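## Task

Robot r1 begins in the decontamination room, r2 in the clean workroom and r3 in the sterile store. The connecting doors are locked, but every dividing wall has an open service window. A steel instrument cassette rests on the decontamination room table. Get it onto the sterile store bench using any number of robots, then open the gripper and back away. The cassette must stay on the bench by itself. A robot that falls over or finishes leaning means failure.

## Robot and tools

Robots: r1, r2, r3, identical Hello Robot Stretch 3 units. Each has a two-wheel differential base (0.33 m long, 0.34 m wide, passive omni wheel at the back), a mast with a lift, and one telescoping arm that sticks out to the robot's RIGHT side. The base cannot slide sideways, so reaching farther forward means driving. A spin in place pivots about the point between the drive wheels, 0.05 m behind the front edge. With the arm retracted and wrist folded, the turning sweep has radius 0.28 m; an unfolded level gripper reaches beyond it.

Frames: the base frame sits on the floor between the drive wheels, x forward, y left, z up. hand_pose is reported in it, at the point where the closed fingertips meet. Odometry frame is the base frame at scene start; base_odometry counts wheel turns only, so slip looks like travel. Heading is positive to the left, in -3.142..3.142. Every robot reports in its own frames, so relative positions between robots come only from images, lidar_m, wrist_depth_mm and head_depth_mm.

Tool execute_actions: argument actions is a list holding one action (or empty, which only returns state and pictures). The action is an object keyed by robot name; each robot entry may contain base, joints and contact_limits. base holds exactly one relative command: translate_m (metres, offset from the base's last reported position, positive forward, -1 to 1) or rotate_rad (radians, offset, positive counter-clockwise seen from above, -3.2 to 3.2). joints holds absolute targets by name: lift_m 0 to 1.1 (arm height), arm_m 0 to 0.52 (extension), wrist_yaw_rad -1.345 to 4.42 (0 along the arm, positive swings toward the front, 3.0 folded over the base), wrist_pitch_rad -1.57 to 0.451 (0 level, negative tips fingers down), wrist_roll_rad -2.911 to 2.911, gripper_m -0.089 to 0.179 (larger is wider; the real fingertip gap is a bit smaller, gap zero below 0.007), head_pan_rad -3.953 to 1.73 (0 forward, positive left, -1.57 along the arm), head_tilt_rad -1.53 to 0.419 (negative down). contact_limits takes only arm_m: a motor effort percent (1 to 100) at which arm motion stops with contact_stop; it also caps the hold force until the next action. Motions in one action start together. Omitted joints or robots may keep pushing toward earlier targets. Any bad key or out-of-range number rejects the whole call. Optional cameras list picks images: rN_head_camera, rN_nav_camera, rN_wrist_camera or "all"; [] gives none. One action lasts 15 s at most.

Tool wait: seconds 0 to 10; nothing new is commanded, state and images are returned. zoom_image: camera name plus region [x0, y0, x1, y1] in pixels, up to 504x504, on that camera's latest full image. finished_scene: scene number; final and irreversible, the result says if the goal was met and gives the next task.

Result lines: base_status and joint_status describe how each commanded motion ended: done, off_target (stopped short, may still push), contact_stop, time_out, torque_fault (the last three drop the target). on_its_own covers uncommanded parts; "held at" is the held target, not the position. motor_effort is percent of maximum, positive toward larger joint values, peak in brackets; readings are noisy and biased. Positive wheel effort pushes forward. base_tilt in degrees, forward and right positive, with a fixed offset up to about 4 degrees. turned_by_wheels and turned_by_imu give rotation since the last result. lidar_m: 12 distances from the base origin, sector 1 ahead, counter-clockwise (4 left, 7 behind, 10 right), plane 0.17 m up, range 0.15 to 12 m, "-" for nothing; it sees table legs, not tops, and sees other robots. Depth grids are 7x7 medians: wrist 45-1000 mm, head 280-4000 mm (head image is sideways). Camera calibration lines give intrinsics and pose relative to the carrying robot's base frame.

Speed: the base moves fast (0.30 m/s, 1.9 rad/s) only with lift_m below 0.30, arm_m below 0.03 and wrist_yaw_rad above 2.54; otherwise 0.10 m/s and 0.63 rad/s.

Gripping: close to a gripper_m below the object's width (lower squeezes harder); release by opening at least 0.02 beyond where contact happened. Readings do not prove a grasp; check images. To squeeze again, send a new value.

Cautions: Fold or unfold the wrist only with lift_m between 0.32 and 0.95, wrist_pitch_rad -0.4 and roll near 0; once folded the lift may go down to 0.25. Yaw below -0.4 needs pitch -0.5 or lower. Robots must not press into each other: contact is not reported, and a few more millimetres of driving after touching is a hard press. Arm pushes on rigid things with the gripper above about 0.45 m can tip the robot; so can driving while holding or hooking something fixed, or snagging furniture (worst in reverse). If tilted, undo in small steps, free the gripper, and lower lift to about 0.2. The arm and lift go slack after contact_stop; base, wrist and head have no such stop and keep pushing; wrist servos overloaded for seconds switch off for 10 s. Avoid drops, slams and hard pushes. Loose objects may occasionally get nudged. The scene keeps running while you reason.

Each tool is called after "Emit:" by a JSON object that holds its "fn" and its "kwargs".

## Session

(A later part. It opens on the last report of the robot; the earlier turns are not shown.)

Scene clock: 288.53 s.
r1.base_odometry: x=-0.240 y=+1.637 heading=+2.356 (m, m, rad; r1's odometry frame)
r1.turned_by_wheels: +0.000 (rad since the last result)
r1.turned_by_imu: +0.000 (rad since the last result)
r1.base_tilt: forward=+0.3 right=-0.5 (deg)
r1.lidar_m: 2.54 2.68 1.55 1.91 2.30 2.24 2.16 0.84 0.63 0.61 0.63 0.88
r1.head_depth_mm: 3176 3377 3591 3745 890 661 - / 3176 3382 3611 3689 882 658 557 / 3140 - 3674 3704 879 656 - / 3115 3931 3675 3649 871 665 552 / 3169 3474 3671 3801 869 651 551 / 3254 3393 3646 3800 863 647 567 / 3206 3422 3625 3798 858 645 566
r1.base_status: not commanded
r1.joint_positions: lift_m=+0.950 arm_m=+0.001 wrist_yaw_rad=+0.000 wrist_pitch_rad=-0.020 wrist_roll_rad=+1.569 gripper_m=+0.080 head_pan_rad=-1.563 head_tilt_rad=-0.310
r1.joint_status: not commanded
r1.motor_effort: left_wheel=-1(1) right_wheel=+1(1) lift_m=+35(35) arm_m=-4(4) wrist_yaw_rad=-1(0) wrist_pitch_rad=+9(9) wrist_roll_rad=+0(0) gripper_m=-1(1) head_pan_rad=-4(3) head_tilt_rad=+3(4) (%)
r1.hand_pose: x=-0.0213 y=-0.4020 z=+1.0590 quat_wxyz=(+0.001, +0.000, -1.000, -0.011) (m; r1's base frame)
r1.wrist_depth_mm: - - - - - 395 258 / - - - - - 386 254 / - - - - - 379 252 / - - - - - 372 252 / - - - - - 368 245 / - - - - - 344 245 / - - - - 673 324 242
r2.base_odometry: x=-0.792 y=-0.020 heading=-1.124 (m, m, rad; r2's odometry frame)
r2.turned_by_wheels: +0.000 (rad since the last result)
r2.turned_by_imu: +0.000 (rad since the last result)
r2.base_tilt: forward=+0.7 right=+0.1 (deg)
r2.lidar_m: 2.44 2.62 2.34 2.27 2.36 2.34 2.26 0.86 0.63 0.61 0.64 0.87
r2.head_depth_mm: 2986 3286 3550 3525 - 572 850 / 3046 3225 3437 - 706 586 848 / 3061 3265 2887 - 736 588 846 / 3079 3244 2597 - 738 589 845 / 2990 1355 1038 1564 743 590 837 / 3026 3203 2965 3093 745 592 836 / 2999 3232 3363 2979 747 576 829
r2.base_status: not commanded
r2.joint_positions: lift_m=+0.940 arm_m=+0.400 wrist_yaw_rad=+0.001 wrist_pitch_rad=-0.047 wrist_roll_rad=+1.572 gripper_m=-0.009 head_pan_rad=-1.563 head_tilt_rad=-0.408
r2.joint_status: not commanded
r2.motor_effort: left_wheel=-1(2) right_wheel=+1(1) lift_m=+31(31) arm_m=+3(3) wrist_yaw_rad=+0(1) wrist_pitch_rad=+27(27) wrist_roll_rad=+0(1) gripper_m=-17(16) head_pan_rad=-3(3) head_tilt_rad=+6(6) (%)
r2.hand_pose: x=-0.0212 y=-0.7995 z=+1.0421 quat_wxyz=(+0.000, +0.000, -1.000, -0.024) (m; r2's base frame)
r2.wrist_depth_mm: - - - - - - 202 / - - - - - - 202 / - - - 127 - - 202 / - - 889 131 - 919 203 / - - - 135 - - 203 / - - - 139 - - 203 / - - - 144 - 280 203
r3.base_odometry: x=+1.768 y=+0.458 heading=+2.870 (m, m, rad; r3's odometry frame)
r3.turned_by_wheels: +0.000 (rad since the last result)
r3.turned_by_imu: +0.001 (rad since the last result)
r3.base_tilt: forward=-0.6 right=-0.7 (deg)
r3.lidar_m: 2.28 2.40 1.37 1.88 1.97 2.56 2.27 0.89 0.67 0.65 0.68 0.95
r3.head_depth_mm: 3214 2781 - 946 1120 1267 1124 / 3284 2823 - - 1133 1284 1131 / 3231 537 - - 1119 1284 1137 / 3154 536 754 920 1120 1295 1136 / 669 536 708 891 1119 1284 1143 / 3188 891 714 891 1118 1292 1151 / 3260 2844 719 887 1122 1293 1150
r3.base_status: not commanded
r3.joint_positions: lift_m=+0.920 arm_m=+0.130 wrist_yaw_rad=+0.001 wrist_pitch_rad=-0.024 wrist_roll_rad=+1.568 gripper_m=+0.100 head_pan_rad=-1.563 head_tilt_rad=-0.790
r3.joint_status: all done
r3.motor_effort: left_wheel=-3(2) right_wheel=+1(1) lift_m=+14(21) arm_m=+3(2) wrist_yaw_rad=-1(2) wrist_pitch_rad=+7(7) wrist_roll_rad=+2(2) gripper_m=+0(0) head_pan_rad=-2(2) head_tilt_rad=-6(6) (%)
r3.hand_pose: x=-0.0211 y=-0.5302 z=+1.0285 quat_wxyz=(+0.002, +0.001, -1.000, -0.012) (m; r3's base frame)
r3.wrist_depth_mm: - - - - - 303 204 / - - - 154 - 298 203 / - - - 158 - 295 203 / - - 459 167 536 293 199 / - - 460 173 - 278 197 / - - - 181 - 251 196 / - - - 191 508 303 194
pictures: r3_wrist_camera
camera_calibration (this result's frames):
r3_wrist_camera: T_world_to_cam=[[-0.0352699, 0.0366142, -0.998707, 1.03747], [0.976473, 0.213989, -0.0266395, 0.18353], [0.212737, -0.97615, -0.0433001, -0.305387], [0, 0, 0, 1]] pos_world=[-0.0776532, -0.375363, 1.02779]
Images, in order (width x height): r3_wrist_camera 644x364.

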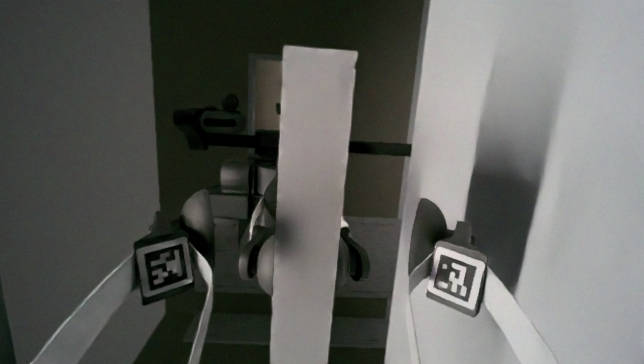

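Emit:
{"fn": "execute_actions", "kwargs": {"actions": [{"r3":{"joints":{"arm_m":0.158}}}], "cameras": []}}

Emit:
{"fn": "execute_actions", "kwargs": {"actions": [{"r3":{"joints":{"gripper_m":-0.01}}}], "cameras": []}}

Emit:
{"fn": "execute_actions", "kwargs": {"actions": [{"r2":{"joints":{"gripper_m":0.08}}}], "cameras": []}}

Emit:
{"fn": "execute_actions", "kwargs": {"actions": [{"r2":{"joints":{"arm_m":0.0}},"r3":{"joints":{"arm_m":0.0}}}], "cameras": []}}

Emit:
{"fn": "execute_actions", "kwargs": {"actions": [{"r3":{"base":{"rotate_rad":1.56}}}], "cameras": []}}

Emit:
{"fn": "execute_actions", "kwargs": {"actions": [{"r3":{"base":{"translate_m":0.65}}}], "cameras": []}}

Emit:
{"fn": "execute_actions", "kwargs": {"actions": [{"r3":{"base":{"rotate_rad":1.56}}}], "cameras": ["r3_head_camera","r3_nav_camera"]}}

Scene clock: 297.30 s.
r1.base_odometry: x=-0.240 y=+1.637 heading=+2.356 (m, m, rad; r1's odometry frame)
r1.turned_by_wheels: +0.000 (rad since the last result)
r1.turned_by_imu: +0.000 (rad since the last result)
r1.base_tilt: forward=+0.4 right=-0.5 (deg)
r1.lidar_m: 2.53 2.67 1.55 1.91 2.29 2.24 2.16 0.84 0.62 0.60 0.63 0.87
r1.head_depth_mm: 3209 3343 3581 3774 890 662 - / 3187 3367 3626 3693 884 659 555 / 3151 - 3681 3685 880 657 - / 3142 3932 3656 3669 874 666 552 / 3181 3471 3695 3748 870 649 552 / 3214 3417 3656 3788 863 647 566 / 3263 3443 3654 3803 860 646 565
r1.base_status: not commanded
r1.joint_positions: lift_m=+0.950 arm_m=+0.001 wrist_yaw_rad=+0.000 wrist_pitch_rad=-0.020 wrist_roll_rad=+1.569 gripper_m=+0.080 head_pan_rad=-1.563 head_tilt_rad=-0.310
r1.joint_status: not commanded
r1.motor_effort: left_wheel=-1(1) right_wheel=+1(1) lift_m=+35(35) arm_m=-4(4) wrist_yaw_rad=+0(0) wrist_pitch_rad=+9(9) wrist_roll_rad=+0(0) gripper_m=-1(0) head_pan_rad=-3(4) head_tilt_rad=+3(2) (%)
r1.hand_pose: x=-0.0213 y=-0.4020 z=+1.0590 quat_wxyz=(+0.001, +0.000, -1.000, -0.011) (m; r1's base frame)
r1.wrist_depth_mm: - - - - - 391 258 / - - - - - 387 255 / - - - - - 381 252 / - - - - - 370 250 / - - - - - 369 249 / - - - - - 347 245 / - - - - 677 324 242
r2.base_odometry: x=-0.792 y=-0.020 heading=-1.124 (m, m, rad; r2's odometry frame)
r2.turned_by_wheels: +0.000 (rad since the last result)
r2.turned_by_imu: +0.000 (rad since the last result)
r2.base_tilt: forward=+0.8 right=+0.1 (deg)
r2.lidar_m: 2.43 2.62 2.35 2.27 2.35 2.33 2.26 0.86 0.63 0.61 0.63 0.87
r2.head_depth_mm: 3000 3266 3544 3461 - 573 852 / 3053 3238 3412 - 705 585 849 / 3002 3258 2886 - 738 588 844 / 3009 3247 2558 - 739 590 841 / 2946 1342 997 1573 743 590 839 / 2977 3193 2991 3145 746 593 834 / 3001 3249 3360 2966 746 575 833
r2.base_status: not commanded
r2.joint_positions: lift_m=+0.940 arm_m=+0.400 wrist_yaw_rad=+0.001 wrist_pitch_rad=-0.047 wrist_roll_rad=+1.572 gripper_m=-0.009 head_pan_rad=-1.563 head_tilt_rad=-0.408
r2.joint_status: not commanded
r2.motor_effort: left_wheel=-1(2) right_wheel=+1(1) lift_m=+32(31) arm_m=+3(3) wrist_yaw_rad=+0(0) wrist_pitch_rad=+27(27) wrist_roll_rad=+0(0) gripper_m=-18(17) head_pan_rad=-3(3) head_tilt_rad=+6(6) (%)
r2.hand_pose: x=-0.0212 y=-0.7995 z=+1.0421 quat_wxyz=(+0.000, +0.000, -1.000, -0.024) (m; r2's base frame)
r2.wrist_depth_mm: - - - - - - 202 / - - - - - - 203 / - - - 127 - - 203 / - - 868 131 - 965 203 / - - - 135 - - 203 / - - - 139 - - 202 / - - - 144 - 280 203
r3.base_odometry: x=+1.768 y=+0.458 heading=+2.870 (m, m, rad; r3's odometry frame)
r3.turned_by_wheels: +0.000 (rad since the last result)
r3.turned_by_imu: +0.001 (rad since the last result)
r3.base_tilt: forward=-0.3 right=-0.7 (deg)
r3.lidar_m: 2.29 2.40 1.37 1.88 1.97 2.55 2.28 0.89 0.67 0.65 0.68 0.95
r3.head_depth_mm: 3254 2873 - 949 1128 1271 1126 / 3273 2980 - 944 1132 1278 1132 / 3260 536 - 945 1123 1292 1134 / 3083 536 - 918 1123 1288 1138 / 668 536 709 892 1119 1293 1147 / 3180 893 714 888 1122 1281 1149 / 3238 2841 720 890 1121 1288 1158
r3.base_status: not commanded
r3.joint_positions: lift_m=+0.920 arm_m=+0.158 wrist_yaw_rad=+0.001 wrist_pitch_rad=-0.024 wrist_roll_rad=+1.568 gripper_m=+0.100 head_pan_rad=-1.563 head_tilt_rad=-0.790
r3.joint_status: all done
r3.motor_effort: left_wheel=-2(3) right_wheel=+1(1) lift_m=+13(14) arm_m=+3(6) wrist_yaw_rad=-1(0) wrist_pitch_rad=+7(7) wrist_roll_rad=+1(2) gripper_m=+0(0) head_pan_rad=-2(2) head_tilt_rad=-6(7) (%)
r3.hand_pose: x=-0.0211 y=-0.5582 z=+1.0285 quat_wxyz=(+0.002, +0.001, -1.000, -0.012) (m; r3's base frame)
r3.wrist_depth_mm: - - - - - 300 205 / - - - 127 - 299 203 / - - - 131 - 294 201 / - - 424 136 - 289 200 / - - 434 143 - 280 196 / - - 198 150 575 251 196 / - - - 156 505 301 194
pictures: none
No camera images: the call's "cameras" was empty. Leave "cameras" out to get every camera's image.

Scene clock: 298.90 s.
r1.base_odometry: x=-0.240 y=+1.637 heading=+2.356 (m, m, rad; r1's odometry frame)
r1.turned_by_wheels: +0.000 (rad since the last result)
r1.turned_by_imu: +0.000 (rad since the last result)
r1.base_tilt: forward=+0.3 right=-0.4 (deg)
r1.lidar_m: 2.55 2.68 1.55 1.91 2.29 2.24 2.16 0.84 0.63 0.60 0.63 0.88
r1.head_depth_mm: 3160 3377 3567 3756 887 661 - / 3186 3346 3572 3715 884 659 556 / 3135 - 3683 3741 883 659 - / 3146 3894 3702 3615 871 664 552 / 3183 3471 3666 3759 867 651 552 / 3225 3417 3655 3750 862 648 567 / 3211 3421 3634 3853 857 645 564
r1.base_status: not commanded
r1.joint_positions: lift_m=+0.950 arm_m=+0.001 wrist_yaw_rad=+0.000 wrist_pitch_rad=-0.020 wrist_roll_rad=+1.569 gripper_m=+0.080 head_pan_rad=-1.563 head_tilt_rad=-0.310
r1.joint_status: not commanded
r1.motor_effort: left_wheel=-1(1) right_wheel=+1(1) lift_m=+35(35) arm_m=-4(3) wrist_yaw_rad=+0(1) wrist_pitch_rad=+9(9) wrist_roll_rad=+0(0) gripper_m=-1(1) head_pan_rad=-4(4) head_tilt_rad=+3(4) (%)
r1.hand_pose: x=-0.0213 y=-0.4020 z=+1.0590 quat_wxyz=(+0.001, +0.000, -1.000, -0.011) (m; r1's base frame)
r1.wrist_depth_mm: - - - - - 388 257 / - - - - - 385 254 / - - - - - 380 251 / - - - - - 382 249 / - - - - - 365 248 / - - - - - 342 245 / - - - - 674 326 242
r2.base_odometry: x=-0.792 y=-0.020 heading=-1.124 (m, m, rad; r2's odometry frame)
r2.turned_by_wheels: +0.000 (rad since the last result)
r2.turned_by_imu: +0.000 (rad since the last result)
r2.base_tilt: forward=+0.8 right=+0.2 (deg)
r2.lidar_m: 2.43 2.61 2.34 2.27 2.36 2.34 2.26 0.86 0.63 0.61 0.63 0.87
r2.head_depth_mm: 3049 3265 3564 3473 - 571 851 / 3036 3294 3489 - 707 585 849 / 3024 3254 2851 - 736 588 845 / 3040 3240 2560 - 741 588 841 / 2954 1350 996 1570 741 590 837 / 3020 3219 2990 3161 748 591 836 / 3033 3242 3380 2965 748 574 834
r2.base_status: not commanded
r2.joint_positions: lift_m=+0.940 arm_m=+0.400 wrist_yaw_rad=+0.002 wrist_pitch_rad=-0.047 wrist_roll_rad=+1.572 gripper_m=-0.009 head_pan_rad=-1.563 head_tilt_rad=-0.408
r2.joint_status: not commanded
r2.motor_effort: left_wheel=-1(1) right_wheel=-1(1) lift_m=+32(32) arm_m=+1(3) wrist_yaw_rad=-2(2) wrist_pitch_rad=+27(29) wrist_roll_rad=+0(0) gripper_m=-18(17) head_pan_rad=-3(3) head_tilt_rad=+6(6) (%)
r2.hand_pose: x=-0.0208 y=-0.7997 z=+1.0421 quat_wxyz=(+0.000, +0.001, -1.000, -0.024) (m; r2's base frame)
r2.wrist_depth_mm: - - - - - - 202 / - - - - - - 203 / - - - 126 - - 203 / - - 851 131 - - 203 / - - - 136 - - 203 / - - - 140 - - 204 / - - - 148 - 277 203
r3.base_odometry: x=+1.768 y=+0.458 heading=+2.870 (m, m, rad; r3's odometry frame)
r3.turned_by_wheels: +0.000 (rad since the last result)
r3.turned_by_imu: +0.000 (rad since the last result)
r3.base_tilt: forward=-0.4 right=-0.6 (deg)
r3.lidar_m: 2.29 2.40 1.37 1.88 1.97 2.56 2.28 0.89 0.67 0.65 0.68 0.95
r3.head_depth_mm: 3213 2852 - 945 1131 1278 1125 / 3235 2945 - 950 1130 1281 1125 / 3254 535 - 943 1125 1286 1138 / 3113 533 - 916 1131 1292 1139 / 670 537 709 889 1123 1292 1136 / 3159 886 715 887 1120 1285 1147 / 3205 2866 722 889 1120 1292 1149
r3.base_status: not commanded
r3.joint_positions: lift_m=+0.920 arm_m=+0.158 wrist_yaw_rad=+0.002 wrist_pitch_rad=-0.020 wrist_roll_rad=+1.571 gripper_m=-0.009 head_pan_rad=-1.563 head_tilt_rad=-0.790
r3.joint_status: all done
r3.motor_effort: left_wheel=-2(2) right_wheel=+0(1) lift_m=+14(14) arm_m=+1(3) wrist_yaw_rad=-3(3) wrist_pitch_rad=+5(7) wrist_roll_rad=-1(1) gripper_m=-18(100) head_pan_rad=-3(2) head_tilt_rad=-6(6) (%)
r3.hand_pose: x=-0.0208 y=-0.5585 z=+1.0295 quat_wxyz=(+0.000, +0.001, -1.000, -0.010) (m; r3's base frame)
r3.wrist_depth_mm: - - - - - 304 204 / - - - 121 - 302 204 / - - - 126 - 300 202 / - - 429 132 - 293 200 / - - - 137 475 293 198 / - - - 145 427 289 197 / - - - 154 571 274 195
pictures: none
No camera images: the call's "cameras" was empty. Leave "cameras" out to get every camera's image.

Scene clock: 300.30 s.
r1.base_odometry: x=-0.240 y=+1.637 heading=+2.356 (m, m, rad; r1's odometry frame)
r1.turned_by_wheels: +0.000 (rad since the last result)
r1.turned_by_imu: +0.000 (rad since the last result)
r1.base_tilt: forward=+0.4 right=-0.5 (deg)
r1.lidar_m: 2.53 2.69 1.54 1.91 2.30 2.24 2.16 0.84 0.63 0.60 0.63 0.88
r1.head_depth_mm: 3188 3397 3552 3763 890 661 - / 3161 3377 3645 3738 885 659 556 / 3112 - 3672 3781 883 656 - / 3144 3905 3726 3641 873 665 552 / 3168 3489 3700 3750 869 650 553 / 3211 3413 3612 3782 862 647 567 / 3249 3421 3641 3792 858 645 563
r1.base_status: not commanded
r1.joint_positions: lift_m=+0.950 arm_m=+0.001 wrist_yaw_rad=+0.000 wrist_pitch_rad=-0.020 wrist_roll_rad=+1.569 gripper_m=+0.080 head_pan_rad=-1.563 head_tilt_rad=-0.310
r1.joint_status: not commanded
r1.motor_effort: left_wheel=-1(1) right_wheel=+1(1) lift_m=+35(35) arm_m=-4(4) wrist_yaw_rad=-1(0) wrist_pitch_rad=+9(9) wrist_roll_rad=+0(0) gripper_m=-1(1) head_pan_rad=-4(4) head_tilt_rad=+3(4) (%)
r1.hand_pose: x=-0.0213 y=-0.4020 z=+1.0590 quat_wxyz=(+0.001, +0.000, -1.000, -0.011) (m; r1's base frame)
r1.wrist_depth_mm: - - - - - 394 257 / - - - - - 386 253 / - - - - - 383 252 / - - - - - 369 250 / - - - - - 369 248 / - - - - - 344 245 / - - - - 676 322 244
r2.base_odometry: x=-0.792 y=-0.020 heading=-1.124 (m, m, rad; r2's odometry frame)
r2.turned_by_wheels: +0.000 (rad since the last result)
r2.turned_by_imu: +0.000 (rad since the last result)
r2.base_tilt: forward=+0.8 right=+0.1 (deg)
r2.lidar_m: 2.43 2.63 2.34 2.26 2.36 2.34 2.26 0.86 0.63 0.61 0.64 0.87
r2.head_depth_mm: 3022 3274 3541 3513 - 573 851 / 3063 3239 3448 - 706 585 850 / 3014 3305 2861 - 736 588 846 / 2969 3304 2584 - 740 590 841 / 2979 1341 1019 1586 745 590 836 / 2992 3190 3020 3142 744 593 835 / 3004 3238 3380 2981 747 575 830
r2.base_status: not commanded
r2.joint_positions: lift_m=+0.940 arm_m=+0.400 wrist_yaw_rad=+0.000 wrist_pitch_rad=-0.033 wrist_roll_rad=+1.572 gripper_m=+0.080 head_pan_rad=-1.563 head_tilt_rad=-0.408
r2.joint_status: all done
r2.motor_effort: left_wheel=-2(1) right_wheel=+1(1) lift_m=+32(32) arm_m=+1(1) wrist_yaw_rad=+1(2) wrist_pitch_rad=+19(27) wrist_roll_rad=+0(0) gripper_m=-2(83) head_pan_rad=-3(2) head_tilt_rad=+6(6) (%)
r2.hand_pose: x=-0.0214 y=-0.8002 z=+1.0457 quat_wxyz=(+0.000, +0.000, -1.000, -0.017) (m; r2's base frame)
r2.wrist_depth_mm: - - - - - - 210 / - - - - - - 208 / - - - - 133 - 209 / - - 865 213 955 - 208 / - - - 213 141 - 208 / - - - 188 145 - 207 / - - - 189 - - 209
r3.base_odometry: x=+1.768 y=+0.458 heading=+2.870 (m, m, rad; r3's odometry frame)
r3.turned_by_wheels: +0.000 (rad since the last result)
r3.turned_by_imu: +0.000 (rad since the last result)
r3.base_tilt: forward=-0.4 right=-0.8 (deg)
r3.lidar_m: 2.29 2.40 1.37 1.88 1.97 2.56 2.28 0.89 0.67 0.65 0.68 0.96
r3.head_depth_mm: 3264 2874 - 949 1127 1272 1124 / 3243 2979 - 947 1120 1276 1131 / 3298 553 - 947 1121 1284 1132 / 3181 582 - 918 1120 1301 1144 / 670 567 710 888 1127 1293 1142 / 3140 2836 715 891 1121 1291 1145 / 3266 2851 719 886 1122 1292 1146
r3.base_status: not commanded
r3.joint_positions: lift_m=+0.920 arm_m=+0.158 wrist_yaw_rad=+0.000 wrist_pitch_rad=-0.037 wrist_roll_rad=+1.572 gripper_m=-0.009 head_pan_rad=-1.563 head_tilt_rad=-0.790
r3.joint_status: not commanded
r3.motor_effort: left_wheel=-2(2) right_wheel=+2(1) lift_m=+14(14) arm_m=+1(1) wrist_yaw_rad=+1(2) wrist_pitch_rad=+11(11) wrist_roll_rad=-1(1) gripper_m=-18(18) head_pan_rad=-2(2) head_tilt_rad=-6(6) (%)
r3.hand_pose: x=-0.0213 y=-0.5580 z=+1.0251 quat_wxyz=(+0.000, +0.000, -1.000, -0.019) (m; r3's base frame)
r3.wrist_depth_mm: - - - - - 290 199 / - - - 123 - 289 197 / - - - 128 518 283 195 / - - 422 132 512 282 194 / - - 426 137 447 277 193 / - - - 144 395 277 192 / - - - 150 486 256 190
pictures: none
No camera images: the call's "cameras" was empty. Leave "cameras" out to get every camera's image.

Scene clock: 304.43 s.
r1.base_odometry: x=-0.240 y=+1.637 heading=+2.356 (m, m, rad; r1's odometry frame)
r1.turned_by_wheels: +0.000 (rad since the last result)
r1.turned_by_imu: +0.000 (rad since the last result)
r1.base_tilt: forward=+0.4 right=-0.5 (deg)
r1.lidar_m: 2.54 2.68 1.55 1.91 2.29 2.24 2.16 0.84 0.62 0.61 0.63 0.88
r1.head_depth_mm: 3183 3360 3592 3708 889 661 - / 3172 3400 3620 3752 882 657 557 / 3148 - 3676 3743 881 657 - / 3154 - 3706 3623 872 665 552 / 3136 3517 3664 3777 868 651 551 / 3216 3450 3615 3747 866 647 566 / 3205 3407 3646 3834 862 645 564
r1.base_status: not commanded
r1.joint_positions: lift_m=+0.950 arm_m=+0.001 wrist_yaw_rad=+0.000 wrist_pitch_rad=-0.020 wrist_roll_rad=+1.569 gripper_m=+0.080 head_pan_rad=-1.563 head_tilt_rad=-0.310
r1.joint_status: not commanded
r1.motor_effort: left_wheel=-1(1) right_wheel=+1(1) lift_m=+35(35) arm_m=-4(4) wrist_yaw_rad=-1(1) wrist_pitch_rad=+9(9) wrist_roll_rad=+0(0) gripper_m=-1(1) head_pan_rad=-4(3) head_tilt_rad=+3(4) (%)
r1.hand_pose: x=-0.0213 y=-0.4020 z=+1.0590 quat_wxyz=(+0.001, +0.000, -1.000, -0.011) (m; r1's base frame)
r1.wrist_depth_mm: - - - - - 390 255 / - - - - - 388 255 / - - - - - 379 252 / - - - - - 374 251 / - - - - - 371 248 / - - - - - 346 244 / - - - - 680 325 241
r2.base_odometry: x=-0.792 y=-0.020 heading=-1.124 (m, m, rad; r2's odometry frame)
r2.turned_by_wheels: +0.000 (rad since the last result)
r2.turned_by_imu: +0.000 (rad since the last result)
r2.base_tilt: forward=+0.6 right=+0.0 (deg)
r2.lidar_m: 2.43 2.62 2.35 2.26 2.36 2.33 2.26 0.86 0.63 0.61 0.63 0.87
r2.head_depth_mm: 3038 3284 3541 3080 734 595 - / 3029 3293 3489 2915 738 585 - / 3065 3279 3244 3095 738 588 - / 3020 3212 2561 3098 725 589 - / 2971 1348 1127 2956 744 591 838 / 3023 3203 2976 3163 744 592 836 / 3006 3218 3341 2995 750 575 831
r2.base_status: not commanded
r2.joint_positions: lift_m=+0.940 arm_m=+0.000 wrist_yaw_rad=+0.000 wrist_pitch_rad=-0.021 wrist_roll_rad=+1.572 gripper_m=+0.080 head_pan_rad=-1.563 head_tilt_rad=-0.408
r2.joint_status: all done
r2.motor_effort: left_wheel=-2(2) right_wheel=+0(1) lift_m=+32(32) arm_m=-3(2) wrist_yaw_rad=+1(1) wrist_pitch_rad=+12(19) wrist_roll_rad=+0(0) gripper_m=+0(1) head_pan_rad=-3(3) head_tilt_rad=+6(5) (%)
r2.hand_pose: x=-0.0214 y=-0.4009 z=+1.0486 quat_wxyz=(+0.000, +0.000, -1.000, -0.011) (m; r2's base frame)
r2.wrist_depth_mm: - - - - - 322 216 / - - - - 639 319 213 / - - - - 629 320 216 / - - - - 633 318 222 / - - - - - 321 227 / - - - - - 297 236 / - - - - 615 319 244
r3.base_odometry: x=+1.768 y=+0.458 heading=+2.870 (m, m, rad; r3's odometry frame)
r3.turned_by_wheels: +0.000 (rad since the last result)
r3.turned_by_imu: +0.001 (rad since the last result)
r3.base_tilt: forward=-0.5 right=-0.8 (deg)
r3.lidar_m: 2.29 2.39 1.37 1.88 1.97 2.56 2.29 0.89 0.67 0.65 0.68 0.95
r3.head_depth_mm: 3248 882 692 622 - - 1095 / 3229 893 451 865 - - 1133 / 3263 902 435 747 - - 1137 / 3198 905 442 867 - 1293 1135 / 3207 914 436 895 1129 1286 1142 / 3275 2816 654 888 1118 1292 1149 / 3247 2888 721 890 1125 1289 1148
r3.base_status: not commanded
r3.joint_positions: lift_m=+0.920 arm_m=+0.000 wrist_yaw_rad=+0.000 wrist_pitch_rad=-0.052 wrist_roll_rad=+1.572 gripper_m=-0.009 head_pan_rad=-1.563 head_tilt_rad=-0.790
r3.joint_status: all done
r3.motor_effort: left_wheel=-3(3) right_wheel=+1(1) lift_m=+15(15) arm_m=-3(5) wrist_yaw_rad=+0(1) wrist_pitch_rad=+15(15) wrist_roll_rad=-1(1) gripper_m=-19(19) head_pan_rad=-3(2) head_tilt_rad=-6(6) (%)
r3.hand_pose: x=-0.0213 y=-0.3999 z=+1.0212 quat_wxyz=(+0.000, +0.000, -1.000, -0.027) (m; r3's base frame)
r3.wrist_depth_mm: - - - - 505 284 386 / - - - 124 452 277 402 / - - - 128 499 275 416 / - - - 133 486 273 438 / - - - 137 427 284 449 / - - - 145 416 298 471 / - - - 151 486 305 494
pictures: none
No camera images: the call's "cameras" was empty. Leave "cameras" out to get every camera's image.

Scene clock: 307.90 s.
r1.base_odometry: x=-0.240 y=+1.637 heading=+2.356 (m, m, rad; r1's odometry frame)
r1.turned_by_wheels: +0.000 (rad since the last result)
r1.turned_by_imu: +0.000 (rad since the last result)
r1.base_tilt: forward=+0.4 right=-0.5 (deg)
r1.lidar_m: 2.54 2.68 1.55 1.91 2.29 2.24 2.16 0.84 0.62 0.61 0.63 0.88
r1.head_depth_mm: 3189 3372 3558 3699 888 662 - / 3172 3387 3601 3698 882 658 556 / 3136 - 3657 3715 878 656 - / 3128 - 3660 3636 872 665 553 / 3165 3450 3678 3742 869 651 551 / 3218 3439 3666 3744 864 647 566 / 3231 3401 3633 3805 861 645 565
r1.base_status: not commanded
r1.joint_positions: lift_m=+0.950 arm_m=+0.001 wrist_yaw_rad=+0.000 wrist_pitch_rad=-0.020 wrist_roll_rad=+1.569 gripper_m=+0.080 head_pan_rad=-1.563 head_tilt_rad=-0.310
r1.joint_status: not commanded
r1.motor_effort: left_wheel=-1(1) right_wheel=+1(1) lift_m=+35(35) arm_m=-4(4) wrist_yaw_rad=+0(1) wrist_pitch_rad=+9(9) wrist_roll_rad=+0(0) gripper_m=-1(1) head_pan_rad=-4(3) head_tilt_rad=+3(3) (%)
r1.hand_pose: x=-0.0213 y=-0.4020 z=+1.0590 quat_wxyz=(+0.001, +0.000, -1.000, -0.011) (m; r1's base frame)
r1.wrist_depth_mm: - - - - - 396 258 / - - - - - 388 255 / - - - - - 379 252 / - - - - - 371 249 / - - - - - 368 247 / - - - - - 342 243 / - - - - 677 322 242
r2.base_odometry: x=-0.792 y=-0.020 heading=-1.124 (m, m, rad; r2's odometry frame)
r2.turned_by_wheels: +0.000 (rad since the last result)
r2.turned_by_imu: +0.000 (rad since the last result)
r2.base_tilt: forward=+0.7 right=+0.2 (deg)
r2.lidar_m: 2.43 2.61 2.35 2.27 2.36 2.34 2.26 0.86 0.63 0.61 0.63 0.87
r2.head_depth_mm: 3032 3282 3539 3074 732 598 - / 3073 3228 3405 2931 734 586 - / 3021 3284 3265 3122 739 587 - / 3031 3184 2912 3118 725 589 - / 2991 3175 1294 2925 743 592 838 / 2964 3198 3271 3133 747 593 835 / 3007 3209 3381 2986 748 576 832
r2.base_status: not commanded
r2.joint_positions: lift_m=+0.940 arm_m=+0.000 wrist_yaw_rad=+0.000 wrist_pitch_rad=-0.021 wrist_roll_rad=+1.572 gripper_m=+0.080 head_pan_rad=-1.563 head_tilt_rad=-0.408
r2.joint_status: not commanded
r2.motor_effort: left_wheel=-2(2) right_wheel=+1(1) lift_m=+31(32) arm_m=-3(3) wrist_yaw_rad=+0(1) wrist_pitch_rad=+12(12) wrist_roll_rad=+0(0) gripper_m=+0(0) head_pan_rad=-3(3) head_tilt_rad=+6(5) (%)
r2.hand_pose: x=-0.0214 y=-0.4009 z=+1.0486 quat_wxyz=(+0.000, +0.000, -1.000, -0.011) (m; r2's base frame)
r2.wrist_depth_mm: - - - - - 318 214 / - - - - 628 317 214 / - - - - 631 314 216 / - - - - 634 318 222 / - - - - - 317 228 / - - - - - 296 237 / - - - - 618 322 243
r3.base_odometry: x=+1.768 y=+0.458 heading=-1.853 (m, m, rad; r3's odometry frame)
r3.turned_by_wheels: +1.560 (rad since the last result)
r3.turned_by_imu: +1.585 (rad since the last result)
r3.base_tilt: forward=-0.4 right=-0.8 (deg)
r3.lidar_m: 1.88 1.47 2.57 2.32 0.90 0.67 0.65 0.68 0.94 2.28 2.40 1.37
r3.head_depth_mm: 1950 1973 1979 1829 - - 1093 / 2023 2319 450 1794 - - 1125 / 2031 2315 435 1820 - - 1140 / 2036 2324 442 1805 - 1288 1148 / 2042 2290 437 1758 1496 1303 1142 / 2014 2313 1977 1775 1504 1309 1147 / 2001 2304 2225 1797 1509 1315 1151
r3.base_status: done
r3.joint_positions: lift_m=+0.920 arm_m=+0.000 wrist_yaw_rad=+0.000 wrist_pitch_rad=-0.052 wrist_roll_rad=+1.572 gripper_m=-0.009 head_pan_rad=-1.563 head_tilt_rad=-0.790
r3.joint_status: not commanded
r3.motor_effort: left_wheel=-2(10) right_wheel=+1(7) lift_m=+15(16) arm_m=-3(3) wrist_yaw_rad=+1(1) wrist_pitch_rad=+14(14) wrist_roll_rad=-1(1) gripper_m=-19(19) head_pan_rad=-2(2) head_tilt_rad=-6(6) (%)
r3.hand_pose: x=-0.0213 y=-0.3999 z=+1.0212 quat_wxyz=(+0.000, +0.000, -1.000, -0.027) (m; r3's base frame)
r3.wrist_depth_mm: - - - - - - - / - - - 123 - - - / - - - 128 - - - / - - - 133 - - - / - - - 138 - - - / - - - 145 - - - / - - - 151 - - -
pictures: none
No camera images: the call's "cameras" was empty. Leave "cameras" out to get every camera's image.

Scene clock: 315.40 s.
r1.base_odometry: x=-0.240 y=+1.637 heading=+2.356 (m, m, rad; r1's odometry frame)
r1.turned_by_wheels: +0.000 (rad since the last result)
r1.turned_by_imu: +0.000 (rad since the last result)
r1.base_tilt: forward=+0.4 right=-0.5 (deg)
r1.lidar_m: 2.53 2.68 1.54 1.90 2.29 2.24 2.16 0.84 0.62 0.61 0.63 0.88
r1.head_depth_mm: 3187 3389 3570 3721 890 661 - / 3185 3379 3605 3721 883 659 557 / 3110 - 3632 3749 881 658 - / 3136 - 3682 3679 873 665 552 / 3157 3491 3631 3779 867 649 551 / 3271 3453 3674 3703 863 648 566 / 3273 3426 3652 3785 860 645 564
r1.base_status: not commanded
r1.joint_positions: lift_m=+0.950 arm_m=+0.001 wrist_yaw_rad=+0.000 wrist_pitch_rad=-0.020 wrist_roll_rad=+1.569 gripper_m=+0.080 head_pan_rad=-1.563 head_tilt_rad=-0.310
r1.joint_status: not commanded
r1.motor_effort: left_wheel=-1(1) right_wheel=+1(1) lift_m=+35(35) arm_m=-4(4) wrist_yaw_rad=-1(1) wrist_pitch_rad=+9(9) wrist_roll_rad=+0(0) gripper_m=-1(1) head_pan_rad=-3(4) head_tilt_rad=+3(3) (%)
r1.hand_pose: x=-0.0213 y=-0.4020 z=+1.0590 quat_wxyz=(+0.001, +0.000, -1.000, -0.011) (m; r1's base frame)
r1.wrist_depth_mm: - - - - - 394 258 / - - - - - 389 254 / - - - - - 379 252 / - - - - - 374 250 / - - - - - 364 250 / - - - - - 341 244 / - - - - 674 323 241
r2.base_odometry: x=-0.792 y=-0.020 heading=-1.124 (m, m, rad; r2's odometry frame)
r2.turned_by_wheels: +0.000 (rad since the last result)
r2.turned_by_imu: +0.001 (rad since the last result)
r2.base_tilt: forward=+0.6 right=+0.2 (deg)
r2.lidar_m: 2.43 2.62 2.36 2.26 2.36 2.33 2.26 0.86 0.63 0.61 0.64 0.87
r2.head_depth_mm: 3044 3228 3516 3063 733 595 - / 3091 3263 3457 2924 736 586 - / 3015 3234 3281 3115 738 587 - / 3029 3274 3405 3154 724 588 - / 3027 3153 2981 2923 744 591 839 / 3017 3234 3361 3137 745 594 836 / 2979 3235 3353 2970 749 576 832
r2.base_status: not commanded
r2.joint_positions: lift_m=+0.940 arm_m=+0.000 wrist_yaw_rad=+0.000 wrist_pitch_rad=-0.021 wrist_roll_rad=+1.572 gripper_m=+0.080 head_pan_rad=-1.563 head_tilt_rad=-0.408
r2.joint_status: not commanded
r2.motor_effort: left_wheel=-1(2) right_wheel=+1(1) lift_m=+31(32) arm_m=-3(3) wrist_yaw_rad=+0(0) wrist_pitch_rad=+12(12) wrist_roll_rad=+0(0) gripper_m=+0(0) head_pan_rad=-3(3) head_tilt_rad=+6(6) (%)
r2.hand_pose: x=-0.0214 y=-0.4009 z=+1.0486 quat_wxyz=(+0.000, +0.000, -1.000, -0.011) (m; r2's base frame)
r2.wrist_depth_mm: - - - - - 321 215 / - - - - 623 318 213 / - - - - 631 320 216 / - - - - 622 318 223 / - - - - - 319 228 / - - - - - 297 238 / - - - - 603 320 243
r3.base_odometry: x=+1.587 y=-0.166 heading=-1.853 (m, m, rad; r3's odometry frame)
r3.turned_by_wheels: +0.000 (rad since the last result)
r3.turned_by_imu: -0.001 (rad since the last result)
r3.base_tilt: forward=-0.5 right=-0.7 (deg)
r3.lidar_m: 1.23 1.29 0.97 2.47 1.81 1.34 1.30 1.36 1.86 2.30 0.84 1.27
r3.head_depth_mm: 2042 2352 2100 1862 - - 1100 / 2055 2327 451 1797 - - 1132 / 2034 2332 436 1824 - - 1134 / 2038 2326 442 1802 - 1290 1141 / 2017 2330 437 1772 1499 1291 1131 / 2045 2330 2000 1783 1512 1288 1146 / 2009 2340 2199 1798 1509 1309 1150
r3.base_status: done
r3.joint_positions: lift_m=+0.920 arm_m=+0.000 wrist_yaw_rad=+0.000 wrist_pitch_rad=-0.052 wrist_roll_rad=+1.572 gripper_m=-0.009 head_pan_rad=-1.563 head_tilt_rad=-0.790
r3.joint_status: not commanded
r3.motor_effort: left_wheel=-4(4) right_wheel=+1(6) lift_m=+16(15) arm_m=-3(3) wrist_yaw_rad=+0(1) wrist_pitch_rad=+14(14) wrist_roll_rad=-1(1) gripper_m=-19(19) head_pan_rad=-3(2) head_tilt_rad=-6(7) (%)
r3.hand_pose: x=-0.0213 y=-0.3999 z=+1.0212 quat_wxyz=(+0.000, +0.000, -1.000, -0.027) (m; r3's base frame)
r3.wrist_depth_mm: - - - - - - - / - - - 124 - - - / - - - 128 - - - / - - - 133 - - - / - - - 138 - - - / - - - 144 - - - / - - - 151 - - -
pictures: none
No camera images: the call's "cameras" was empty. Leave "cameras" out to get every camera's image.

Scene clock: 318.87 s.
r1.base_odometry: x=-0.240 y=+1.637 heading=+2.356 (m, m, rad; r1's odometry frame)
r1.turned_by_wheels: +0.000 (rad since the last result)
r1.turned_by_imu: +0.000 (rad since the last result)
r1.base_tilt: forward=+0.4 right=-0.5 (deg)
r1.lidar_m: 2.53 2.68 1.54 1.91 2.29 2.24 2.16 0.84 0.62 0.61 0.63 0.88
r1.head_depth_mm: 3216 3408 3569 3716 887 661 - / 3170 3382 3603 3750 884 659 556 / 3144 - 3691 3746 881 658 - / 3141 - 3669 3629 874 664 553 / 3152 3459 3635 3770 868 650 551 / 3225 3401 3622 3757 863 648 567 / 3248 3461 3640 3790 857 645 564
r1.base_status: not commanded
r1.joint_positions: lift_m=+0.950 arm_m=+0.001 wrist_yaw_rad=+0.000 wrist_pitch_rad=-0.020 wrist_roll_rad=+1.569 gripper_m=+0.080 head_pan_rad=-1.563 head_tilt_rad=-0.310
r1.joint_status: not commanded
r1.motor_effort: left_wheel=+0(1) right_wheel=+1(1) lift_m=+35(35) arm_m=-4(3) wrist_yaw_rad=-1(0) wrist_pitch_rad=+9(9) wrist_roll_rad=+0(0) gripper_m=-1(2) head_pan_rad=-3(3) head_tilt_rad=+3(4) (%)
r1.hand_pose: x=-0.0213 y=-0.4020 z=+1.0590 quat_wxyz=(+0.001, +0.000, -1.000, -0.011) (m; r1's base frame)
r1.wrist_depth_mm: - - - - - 390 260 / - - - - - 387 256 / - - - - - 382 252 / - - - - - 374 249 / - - - - - 367 246 / - - - - - 338 245 / - - - - 670 322 242
r2.base_odometry: x=-0.792 y=-0.020 heading=-1.124 (m, m, rad; r2's odometry frame)
r2.turned_by_wheels: +0.000 (rad since the last result)
r2.turned_by_imu: +0.000 (rad since the last result)
r2.base_tilt: forward=+0.8 right=+0.0 (deg)
r2.lidar_m: 2.43 2.62 2.35 2.27 2.37 2.34 2.26 0.86 0.63 0.61 0.64 0.87
r2.head_depth_mm: 3040 3286 3542 3081 735 596 - / 3019 3291 3451 2923 737 585 - / 3006 3200 3312 3097 737 586 - / 2981 1756 2957 2937 725 589 - / 3002 3224 3362 3100 743 590 839 / 3015 3222 3396 3149 746 591 837 / 3018 3206 3396 2976 750 576 833
r2.base_status: not commanded
r2.joint_positions: lift_m=+0.940 arm_m=+0.000 wrist_yaw_rad=+0.000 wrist_pitch_rad=-0.021 wrist_roll_rad=+1.572 gripper_m=+0.080 head_pan_rad=-1.563 head_tilt_rad=-0.408
r2.joint_status: not commanded
r2.motor_effort: left_wheel=+0(1) right_wheel=+1(1) lift_m=+31(32) arm_m=-3(3) wrist_yaw_rad=+1(1) wrist_pitch_rad=+12(12) wrist_roll_rad=+0(0) gripper_m=+1(1) head_pan_rad=-3(3) head_tilt_rad=+5(6) (%)
r2.hand_pose: x=-0.0214 y=-0.4009 z=+1.0486 quat_wxyz=(+0.000, +0.000, -1.000, -0.011) (m; r2's base frame)
r2.wrist_depth_mm: - - - - - 319 219 / - - - - 628 321 214 / - - - - 623 320 217 / - - - - 625 322 223 / - - - - - 318 228 / - - - - - 300 236 / - - - - 619 320 243
r3.base_odometry: x=+1.587 y=-0.166 heading=-0.293 (m, m, rad; r3's odometry frame)
r3.turned_by_wheels: +1.560 (rad since the last result)
r3.turned_by_imu: +1.585 (rad since the last result)
r3.base_tilt: forward=-0.3 right=-0.7 (deg)
r3.lidar_m: 2.47 1.82 1.34 1.30 1.36 1.85 2.31 0.84 0.88 1.23 1.28 0.97
r3.head_depth_mm: 1336 1100 857 755 - - 1098 / 1335 1107 451 767 - - 1125 / 1330 1112 435 750 - - 1136 / 1341 1122 442 759 - 1291 1139 / 1333 1138 436 782 1499 1302 1145 / 1326 1148 813 786 1511 1304 1146 / 1319 1159 895 794 1506 1299 1151
r3.base_status: done
r3.joint_positions: lift_m=+0.920 arm_m=+0.000 wrist_yaw_rad=+0.000 wrist_pitch_rad=-0.052 wrist_roll_rad=+1.572 gripper_m=-0.009 head_pan_rad=-1.563 head_tilt_rad=-0.790
r3.joint_status: not commanded
r3.motor_effort: left_wheel=-3(9) right_wheel=+1(6) lift_m=+15(15) arm_m=-3(3) wrist_yaw_rad=+0(1) wrist_pitch_rad=+15(15) wrist_roll_rad=-1(1) gripper_m=-19(19) head_pan_rad=-2(2) head_tilt_rad=-6(6) (%)
r3.hand_pose: x=-0.0213 y=-0.3999 z=+1.0212 quat_wxyz=(+0.000, +0.000, -1.000, -0.027) (m; r3's base frame)
r3.wrist_depth_mm: - - - - 836 453 313 / - - - 123 727 453 324 / - - - 128 811 451 337 / - - - 133 781 447 350 / - - - 138 685 437 376 / - - - 145 675 434 - / - - - 152 771 403 -
pictures: r3_head_camera (sideways: a quarter turn clockwise sets it upright), r3_nav_camera (sideways: a quarter turn counterclockwise sets it upright)
camera_calibration (this result's frames):
r3_head_camera: T_world_to_cam=[[0.0472715, 0.733812, -0.677706, 0.904667], [0.998882, -0.0346273, 0.0321803, -0.0512232], [0.000147189, -0.67847, -0.734628, 0.916796], [0, 0, 0, 1]] pos_world=[0.00826606, -0.0436104, 1.28825]
r3_nav_camera: T_world_to_cam=[[0.0132058, -0.712094, 0.70196, -0.871352], [-0.999902, -0.0126701, 0.00595794, 0.0503303], [0.0046513, -0.70197, -0.712192, 0.884541], [0, 0, 0, 1]] pos_world=[0.057718, 0.00107426, 1.24132]
Images, in order (width x height): r3_head_camera 896x504, r3_nav_camera 672x504.

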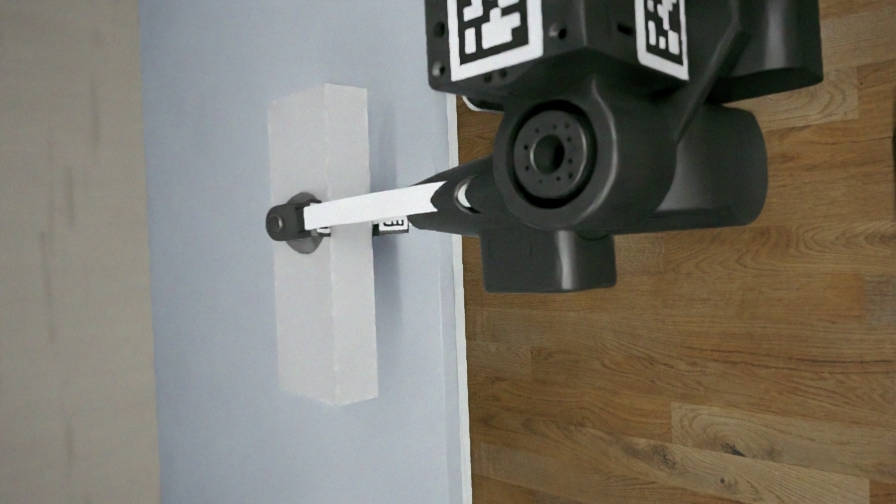

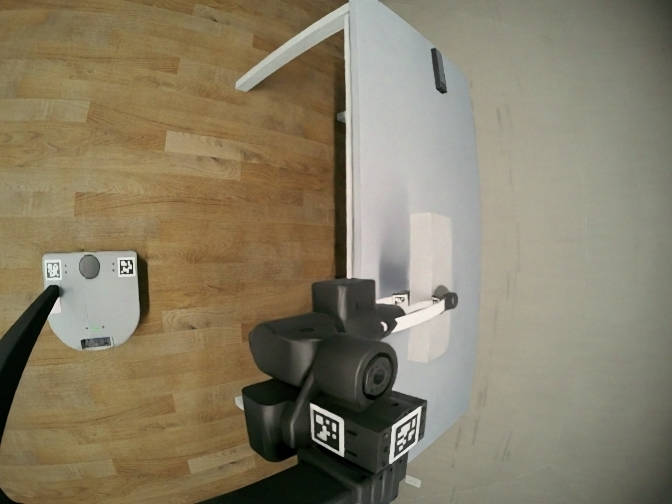

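Emit:
{"fn": "execute_actions", "kwargs": {"actions": [{"r3":{"joints":{"arm_m":0.3,"lift_m":0.69}}}], "cameras": []}}

Emit:
{"fn": "execute_actions", "kwargs": {"actions": [{"r3":{"joints":{"gripper_m":0.06}}}], "cameras": []}}

Emit:
{"fn": "execute_actions", "kwargs": {"actions": [{"r3":{"joints":{"arm_m":0.0}}}], "cameras": ["r3_head_camera"]}}

Scene clock: 326.63 s.
r1.base_odometry: x=-0.240 y=+1.637 heading=+2.356 (m, m, rad; r1's odometry frame)
r1.turned_by_wheels: +0.000 (rad since the last result)
r1.turned_by_imu: +0.000 (rad since the last result)
r1.base_tilt: forward=+0.3 right=-0.4 (deg)
r1.lidar_m: 2.53 2.68 1.55 1.91 2.30 2.24 2.16 0.84 0.63 0.61 0.63 0.88
r1.head_depth_mm: 3203 3393 3569 3703 886 661 - / 3135 3382 3573 3718 883 657 558 / 3127 - 3652 3723 882 656 - / 3128 - 3707 3638 870 666 552 / 3190 3494 3705 3735 867 650 552 / 3238 3416 3619 3779 865 648 567 / 3259 3451 3653 3736 859 644 565
r1.base_status: not commanded
r1.joint_positions: lift_m=+0.950 arm_m=+0.001 wrist_yaw_rad=+0.000 wrist_pitch_rad=-0.020 wrist_roll_rad=+1.569 gripper_m=+0.080 head_pan_rad=-1.563 head_tilt_rad=-0.310
r1.joint_status: not commanded
r1.motor_effort: left_wheel=-1(1) right_wheel=+1(1) lift_m=+35(35) arm_m=-4(3) wrist_yaw_rad=-1(1) wrist_pitch_rad=+9(9) wrist_roll_rad=+0(0) gripper_m=-1(1) head_pan_rad=-3(3) head_tilt_rad=+3(3) (%)
r1.hand_pose: x=-0.0213 y=-0.4020 z=+1.0590 quat_wxyz=(+0.001, +0.000, -1.000, -0.011) (m; r1's base frame)
r1.wrist_depth_mm: - - - - - 389 256 / - - - - - 384 256 / - - - - - 383 252 / - - - - - 375 250 / - - - - - 365 249 / - - - - - 339 246 / - - - - 676 325 240
r2.base_odometry: x=-0.792 y=-0.020 heading=-1.124 (m, m, rad; r2's odometry frame)
r2.turned_by_wheels: +0.000 (rad since the last result)
r2.turned_by_imu: +0.000 (rad since the last result)
r2.base_tilt: forward=+0.7 right=+0.2 (deg)
r2.lidar_m: 2.44 2.61 2.34 2.27 2.35 2.34 2.26 0.86 0.63 0.61 0.63 0.87
r2.head_depth_mm: 3039 3289 3561 3070 731 596 - / 3026 3241 3395 2924 736 587 - / 3067 3239 3330 3111 737 589 - / 2972 3251 2569 2921 726 589 - / 3021 3227 3368 3138 743 591 839 / 3020 3268 3361 3166 744 593 836 / 2984 3228 3357 3006 747 575 830
r2.base_status: not commanded
r2.joint_positions: lift_m=+0.940 arm_m=+0.000 wrist_yaw_rad=+0.000 wrist_pitch_rad=-0.021 wrist_roll_rad=+1.572 gripper_m=+0.080 head_pan_rad=-1.563 head_tilt_rad=-0.408
r2.joint_status: not commanded
r2.motor_effort: left_wheel=-2(1) right_wheel=+1(1) lift_m=+32(32) arm_m=-3(3) wrist_yaw_rad=+0(1) wrist_pitch_rad=+12(12) wrist_roll_rad=+0(0) gripper_m=+1(0) head_pan_rad=-3(3) head_tilt_rad=+6(6) (%)
r2.hand_pose: x=-0.0214 y=-0.4009 z=+1.0486 quat_wxyz=(+0.000, +0.000, -1.000, -0.011) (m; r2's base frame)
r2.wrist_depth_mm: - - - - - 322 215 / - - - - 621 321 215 / - - - - 629 319 216 / - - - - 622 322 222 / - - - - - 317 230 / - - - - - 295 236 / - - - - 619 322 243
r3.base_odometry: x=+1.587 y=-0.166 heading=-0.293 (m, m, rad; r3's odometry frame)
r3.turned_by_wheels: +0.000 (rad since the last result)
r3.turned_by_imu: +0.001 (rad since the last result)
r3.base_tilt: forward=-0.5 right=-0.8 (deg)
r3.lidar_m: 2.47 1.82 1.35 1.30 1.36 1.85 2.31 0.84 0.88 1.23 1.28 0.97
r3.head_depth_mm: 1336 1100 855 800 1493 - - / 1327 1104 864 - 1444 1283 1129 / 1328 1116 818 - 1479 1280 1129 / 1329 1119 811 1634 1495 1284 1139 / 1326 1137 830 783 1491 1296 1143 / 1335 1147 890 788 1510 1302 1148 / 1315 1156 895 789 1507 1307 1147
r3.base_status: not commanded
r3.joint_positions: lift_m=+0.690 arm_m=+0.300 wrist_yaw_rad=+0.000 wrist_pitch_rad=-0.004 wrist_roll_rad=+1.572 gripper_m=-0.009 head_pan_rad=-1.563 head_tilt_rad=-0.790
r3.joint_status: all done
r3.motor_effort: left_wheel=-3(1) right_wheel=+1(1) lift_m=+12(14) arm_m=+4(2) wrist_yaw_rad=+0(0) wrist_pitch_rad=+1(15) wrist_roll_rad=-1(1) gripper_m=-18(19) head_pan_rad=-3(2) head_tilt_rad=-6(6) (%)
r3.hand_pose: x=-0.0213 y=-0.7007 z=+0.8038 quat_wxyz=(+0.000, +0.000, -1.000, -0.002) (m; r3's base frame)
r3.wrist_depth_mm: 912 871 878 527 157 79 52 / 934 925 930 123 152 77 52 / 949 936 930 127 148 76 51 / 976 981 - 132 144 75 52 / - - - 137 125 74 52 / - - - 144 110 73 51 / - - - 151 151 72 51
pictures: none
No camera images: the call's "cameras" was empty. Leave "cameras" out to get every camera's image.

Scene clock: 327.87 s.
r1.base_odometry: x=-0.240 y=+1.637 heading=+2.356 (m, m, rad; r1's odometry frame)
r1.turned_by_wheels: +0.000 (rad since the last result)
r1.turned_by_imu: +0.000 (rad since the last result)
r1.base_tilt: forward=+0.3 right=-0.5 (deg)
r1.lidar_m: 2.54 2.69 1.54 1.91 2.29 2.24 2.16 0.84 0.62 0.60 0.63 0.88
r1.head_depth_mm: 3175 3354 3582 3705 890 662 - / 3151 3361 3595 3740 882 658 557 / 3134 - 3676 3717 881 656 - / 3128 - 3699 3611 871 666 553 / 3154 3469 3651 3772 869 650 551 / 3217 3409 3600 3790 863 647 566 / 3230 3436 3633 3797 858 645 565
r1.base_status: not commanded
r1.joint_positions: lift_m=+0.950 arm_m=+0.001 wrist_yaw_rad=+0.000 wrist_pitch_rad=-0.020 wrist_roll_rad=+1.569 gripper_m=+0.080 head_pan_rad=-1.563 head_tilt_rad=-0.310
r1.joint_status: not commanded
r1.motor_effort: left_wheel=-1(1) right_wheel=+1(1) lift_m=+35(35) arm_m=-4(3) wrist_yaw_rad=+0(0) wrist_pitch_rad=+9(9) wrist_roll_rad=+0(0) gripper_m=+0(2) head_pan_rad=-4(3) head_tilt_rad=+2(3) (%)
r1.hand_pose: x=-0.0213 y=-0.4020 z=+1.0590 quat_wxyz=(+0.001, +0.000, -1.000, -0.011) (m; r1's base frame)
r1.wrist_depth_mm: - - - - - 393 259 / - - - - - 386 256 / - - - - - 382 253 / - - - - - 372 252 / - - - - - 363 248 / - - - - - 343 245 / - - - - 669 323 241
r2.base_odometry: x=-0.792 y=-0.020 heading=-1.124 (m, m, rad; r2's odometry frame)
r2.turned_by_wheels: +0.000 (rad since the last result)
r2.turned_by_imu: +0.000 (rad since the last result)
r2.base_tilt: forward=+0.7 right=+0.0 (deg)
r2.lidar_m: 2.44 2.62 2.34 2.27 2.35 2.34 2.26 0.86 0.63 0.61 0.63 0.87
r2.head_depth_mm: 3043 3284 3555 3112 734 596 - / 3048 3252 3449 2933 737 585 - / 3031 3242 3322 3089 738 587 - / 2984 3185 2578 2955 726 590 - / 3030 3241 3383 3152 744 591 839 / 3031 3197 3388 3107 743 594 833 / 2993 3240 3355 2974 749 576 832
r2.base_status: not commanded
r2.joint_positions: lift_m=+0.940 arm_m=+0.000 wrist_yaw_rad=+0.000 wrist_pitch_rad=-0.021 wrist_roll_rad=+1.572 gripper_m=+0.080 head_pan_rad=-1.563 head_tilt_rad=-0.408
r2.joint_status: not commanded
r2.motor_effort: left_wheel=-1(2) right_wheel=+1(1) lift_m=+31(32) arm_m=-3(3) wrist_yaw_rad=+1(1) wrist_pitch_rad=+12(12) wrist_roll_rad=+0(0) gripper_m=+1(1) head_pan_rad=-3(3) head_tilt_rad=+5(6) (%)
r2.hand_pose: x=-0.0214 y=-0.4009 z=+1.0486 quat_wxyz=(+0.000, +0.000, -1.000, -0.011) (m; r2's base frame)
r2.wrist_depth_mm: - - - - - 324 216 / - - - - 629 320 214 / - - - - 628 319 216 / - - - - 623 319 221 / - - - - - 318 229 / - - - - - 296 236 / - - - - 628 322 242
r3.base_odometry: x=+1.587 y=-0.166 heading=-0.293 (m, m, rad; r3's odometry frame)
r3.turned_by_wheels: +0.000 (rad since the last result)
r3.turned_by_imu: +0.000 (rad since the last result)
r3.base_tilt: forward=-0.6 right=-0.8 (deg)
r3.lidar_m: 2.47 1.82 1.35 1.30 1.36 1.86 2.30 0.84 0.88 1.23 1.28 0.97
r3.head_depth_mm: 1341 1098 862 803 1507 - - / 1332 1109 859 - 1455 1285 1129 / 1333 1114 840 - 1486 1286 1134 / 1335 1127 824 1631 1500 1286 1136 / 1332 1140 853 779 1493 1301 1146 / 1320 1152 891 788 1504 1305 1141 / 1321 1161 901 794 1515 1309 1149
r3.base_status: not commanded
r3.joint_positions: lift_m=+0.690 arm_m=+0.300 wrist_yaw_rad=+0.000 wrist_pitch_rad=+0.019 wrist_roll_rad=+1.572 gripper_m=+0.060 head_pan_rad=-1.563 head_tilt_rad=-0.790
r3.joint_status: all done
r3.motor_effort: left_wheel=-2(2) right_wheel=+1(1) lift_m=+12(12) arm_m=+3(3) wrist_yaw_rad=+0(0) wrist_pitch_rad=-5(6) wrist_roll_rad=-1(1) gripper_m=+5(95) head_pan_rad=-3(2) head_tilt_rad=-6(5) (%)
r3.hand_pose: x=-0.0213 y=-0.7012 z=+0.8095 quat_wxyz=(+0.000, +0.000, -1.000, +0.009) (m; r3's base frame)
r3.wrist_depth_mm: 910 888 920 870 182 87 57 / 964 924 935 138 176 86 57 / 967 952 944 143 171 84 56 / - - - 148 166 83 56 / - - - 152 140 82 55 / - - - 159 124 81 54 / - - - 167 171 75 54
pictures: none
No camera images: the call's "cameras" was empty. Leave "cameras" out to get every camera's image.

Scene clock: 331.30 s.
r1.base_odometry: x=-0.240 y=+1.637 heading=+2.356 (m, m, rad; r1's odometry frame)
r1.turned_by_wheels: +0.000 (rad since the last result)
r1.turned_by_imu: +0.000 (rad since the last result)
r1.base_tilt: forward=+0.4 right=-0.6 (deg)
r1.lidar_m: 2.54 2.68 1.55 1.91 2.30 2.25 2.16 0.84 0.62 0.61 0.63 0.88
r1.head_depth_mm: 3229 3363 3592 3744 887 663 - / 3171 3361 3590 3732 884 659 556 / 3106 - 3698 3748 880 656 - / 3131 - 3717 3622 871 665 553 / 3177 3500 3639 3770 869 650 552 / 3226 3425 3630 3768 864 648 567 / 3238 3437 3637 3836 861 644 565
r1.base_status: not commanded
r1.joint_positions: lift_m=+0.950 arm_m=+0.001 wrist_yaw_rad=+0.000 wrist_pitch_rad=-0.020 wrist_roll_rad=+1.569 gripper_m=+0.080 head_pan_rad=-1.563 head_tilt_rad=-0.310
r1.joint_status: not commanded
r1.motor_effort: left_wheel=-1(1) right_wheel=+1(1) lift_m=+35(35) arm_m=-4(4) wrist_yaw_rad=+0(1) wrist_pitch_rad=+9(9) wrist_roll_rad=+0(0) gripper_m=-2(1) head_pan_rad=-4(3) head_tilt_rad=+3(4) (%)
r1.hand_pose: x=-0.0213 y=-0.4020 z=+1.0590 quat_wxyz=(+0.001, +0.000, -1.000, -0.011) (m; r1's base frame)
r1.wrist_depth_mm: - - - - - 390 257 / - - - - - 387 256 / - - - - - 381 253 / - - - - - 368 254 / - - - - - 368 246 / - - - - - 345 244 / - - - - 687 323 240
r2.base_odometry: x=-0.792 y=-0.020 heading=-1.124 (m, m, rad; r2's odometry frame)
r2.turned_by_wheels: +0.000 (rad since the last result)
r2.turned_by_imu: +0.000 (rad since the last result)
r2.base_tilt: forward=+1.0 right=+0.1 (deg)
r2.lidar_m: 2.44 2.62 2.34 2.27 2.36 2.34 2.25 0.86 0.63 0.61 0.63 0.88
r2.head_depth_mm: 3092 3304 3518 3112 732 596 - / 3025 3229 3451 2952 736 585 - / 3044 3240 3376 3102 738 588 - / 3004 3211 2587 2939 725 589 - / 3032 3234 3364 3124 741 591 837 / 2969 3228 3395 3172 745 593 836 / 3027 3195 3334 2958 747 575 834
r2.base_status: not commanded
r2.joint_positions: lift_m=+0.940 arm_m=+0.000 wrist_yaw_rad=+0.000 wrist_pitch_rad=-0.021 wrist_roll_rad=+1.572 gripper_m=+0.080 head_pan_rad=-1.563 head_tilt_rad=-0.408
r2.joint_status: not commanded
r2.motor_effort: left_wheel=-1(0) right_wheel=+1(1) lift_m=+32(32) arm_m=-3(3) wrist_yaw_rad=+1(1) wrist_pitch_rad=+12(12) wrist_roll_rad=-1(0) gripper_m=+0(0) head_pan_rad=-3(3) head_tilt_rad=+5(6) (%)
r2.hand_pose: x=-0.0214 y=-0.4009 z=+1.0486 quat_wxyz=(+0.000, +0.000, -1.000, -0.011) (m; r2's base frame)
r2.wrist_depth_mm: - - - - - 319 215 / - - - - 623 320 214 / - - - - 614 319 216 / - - - - 624 319 221 / - - - - - 317 229 / - - - - - 300 235 / - - - - 623 320 244
r3.base_odometry: x=+1.587 y=-0.166 heading=-0.293 (m, m, rad; r3's odometry frame)
r3.turned_by_wheels: +0.000 (rad since the last result)
r3.turned_by_imu: +0.000 (rad since the last result)
r3.base_tilt: forward=-0.5 right=-0.7 (deg)
r3.lidar_m: 2.47 1.82 1.35 1.30 1.36 1.86 2.30 0.84 0.88 1.23 1.28 0.97
r3.head_depth_mm: 1347 1100 859 804 1476 1303 - / 1348 1101 866 800 1473 - - / 1343 1108 869 728 1478 1333 - / 1331 1126 876 738 1500 1344 1140 / 1323 1137 881 784 1490 1307 1151 / 1335 1155 887 786 1504 1305 1148 / 1326 1159 894 790 1515 1310 1151
r3.base_status: not commanded
r3.joint_positions: lift_m=+0.690 arm_m=+0.000 wrist_yaw_rad=+0.001 wrist_pitch_rad=-0.017 wrist_roll_rad=+1.572 gripper_m=+0.060 head_pan_rad=-1.563 head_tilt_rad=-0.790
r3.joint_status: all done
r3.motor_effort: left_wheel=-2(3) right_wheel=+0(1) lift_m=+14(14) arm_m=-3(5) wrist_yaw_rad=+0(2) wrist_pitch_rad=+5(6) wrist_roll_rad=-1(2) gripper_m=+0(5) head_pan_rad=-2(2) head_tilt_rad=-7(6) (%)
r3.hand_pose: x=-0.0212 y=-0.4011 z=+0.8004 quat_wxyz=(+0.000, +0.000, -1.000, -0.009) (m; r3's base frame)
r3.wrist_depth_mm: - - - - 314 - 944 / - - - - 325 - 978 / - - - 297 337 - 985 / - - - 343 351 - 980 / - - - 390 - - 940 / - - - 761 380 - 915 / - - - 665 - - 901
pictures: r3_head_camera (sideways: a quarter turn clockwise sets it upright)
camera_calibration (this result's frames):
r3_head_camera: T_world_to_cam=[[0.0472895, 0.733833, -0.677682, 0.904635], [0.998881, -0.034653, 0.0321789, -0.0512214], [0.000130262, -0.678446, -0.734651, 0.916825], [0, 0, 0, 1]] pos_world=[0.00826498, -0.04361, 1.28825]
Images, in order (width x height): r3_head_camera 896x504.

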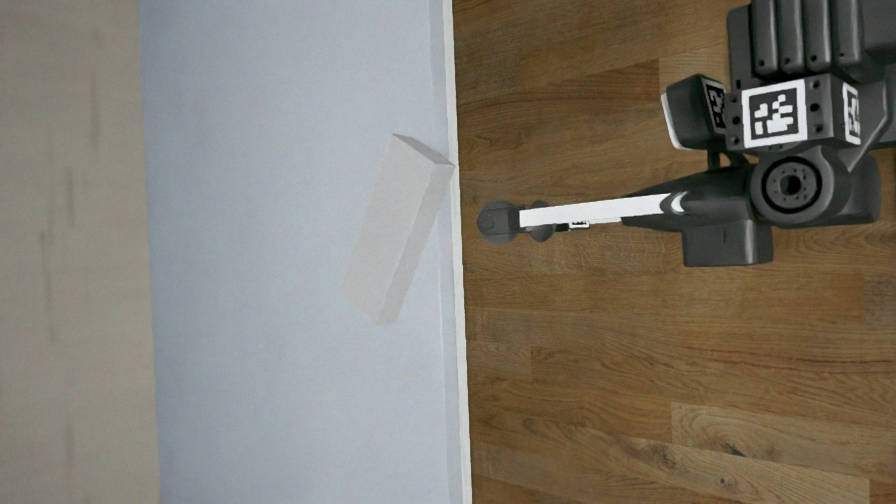

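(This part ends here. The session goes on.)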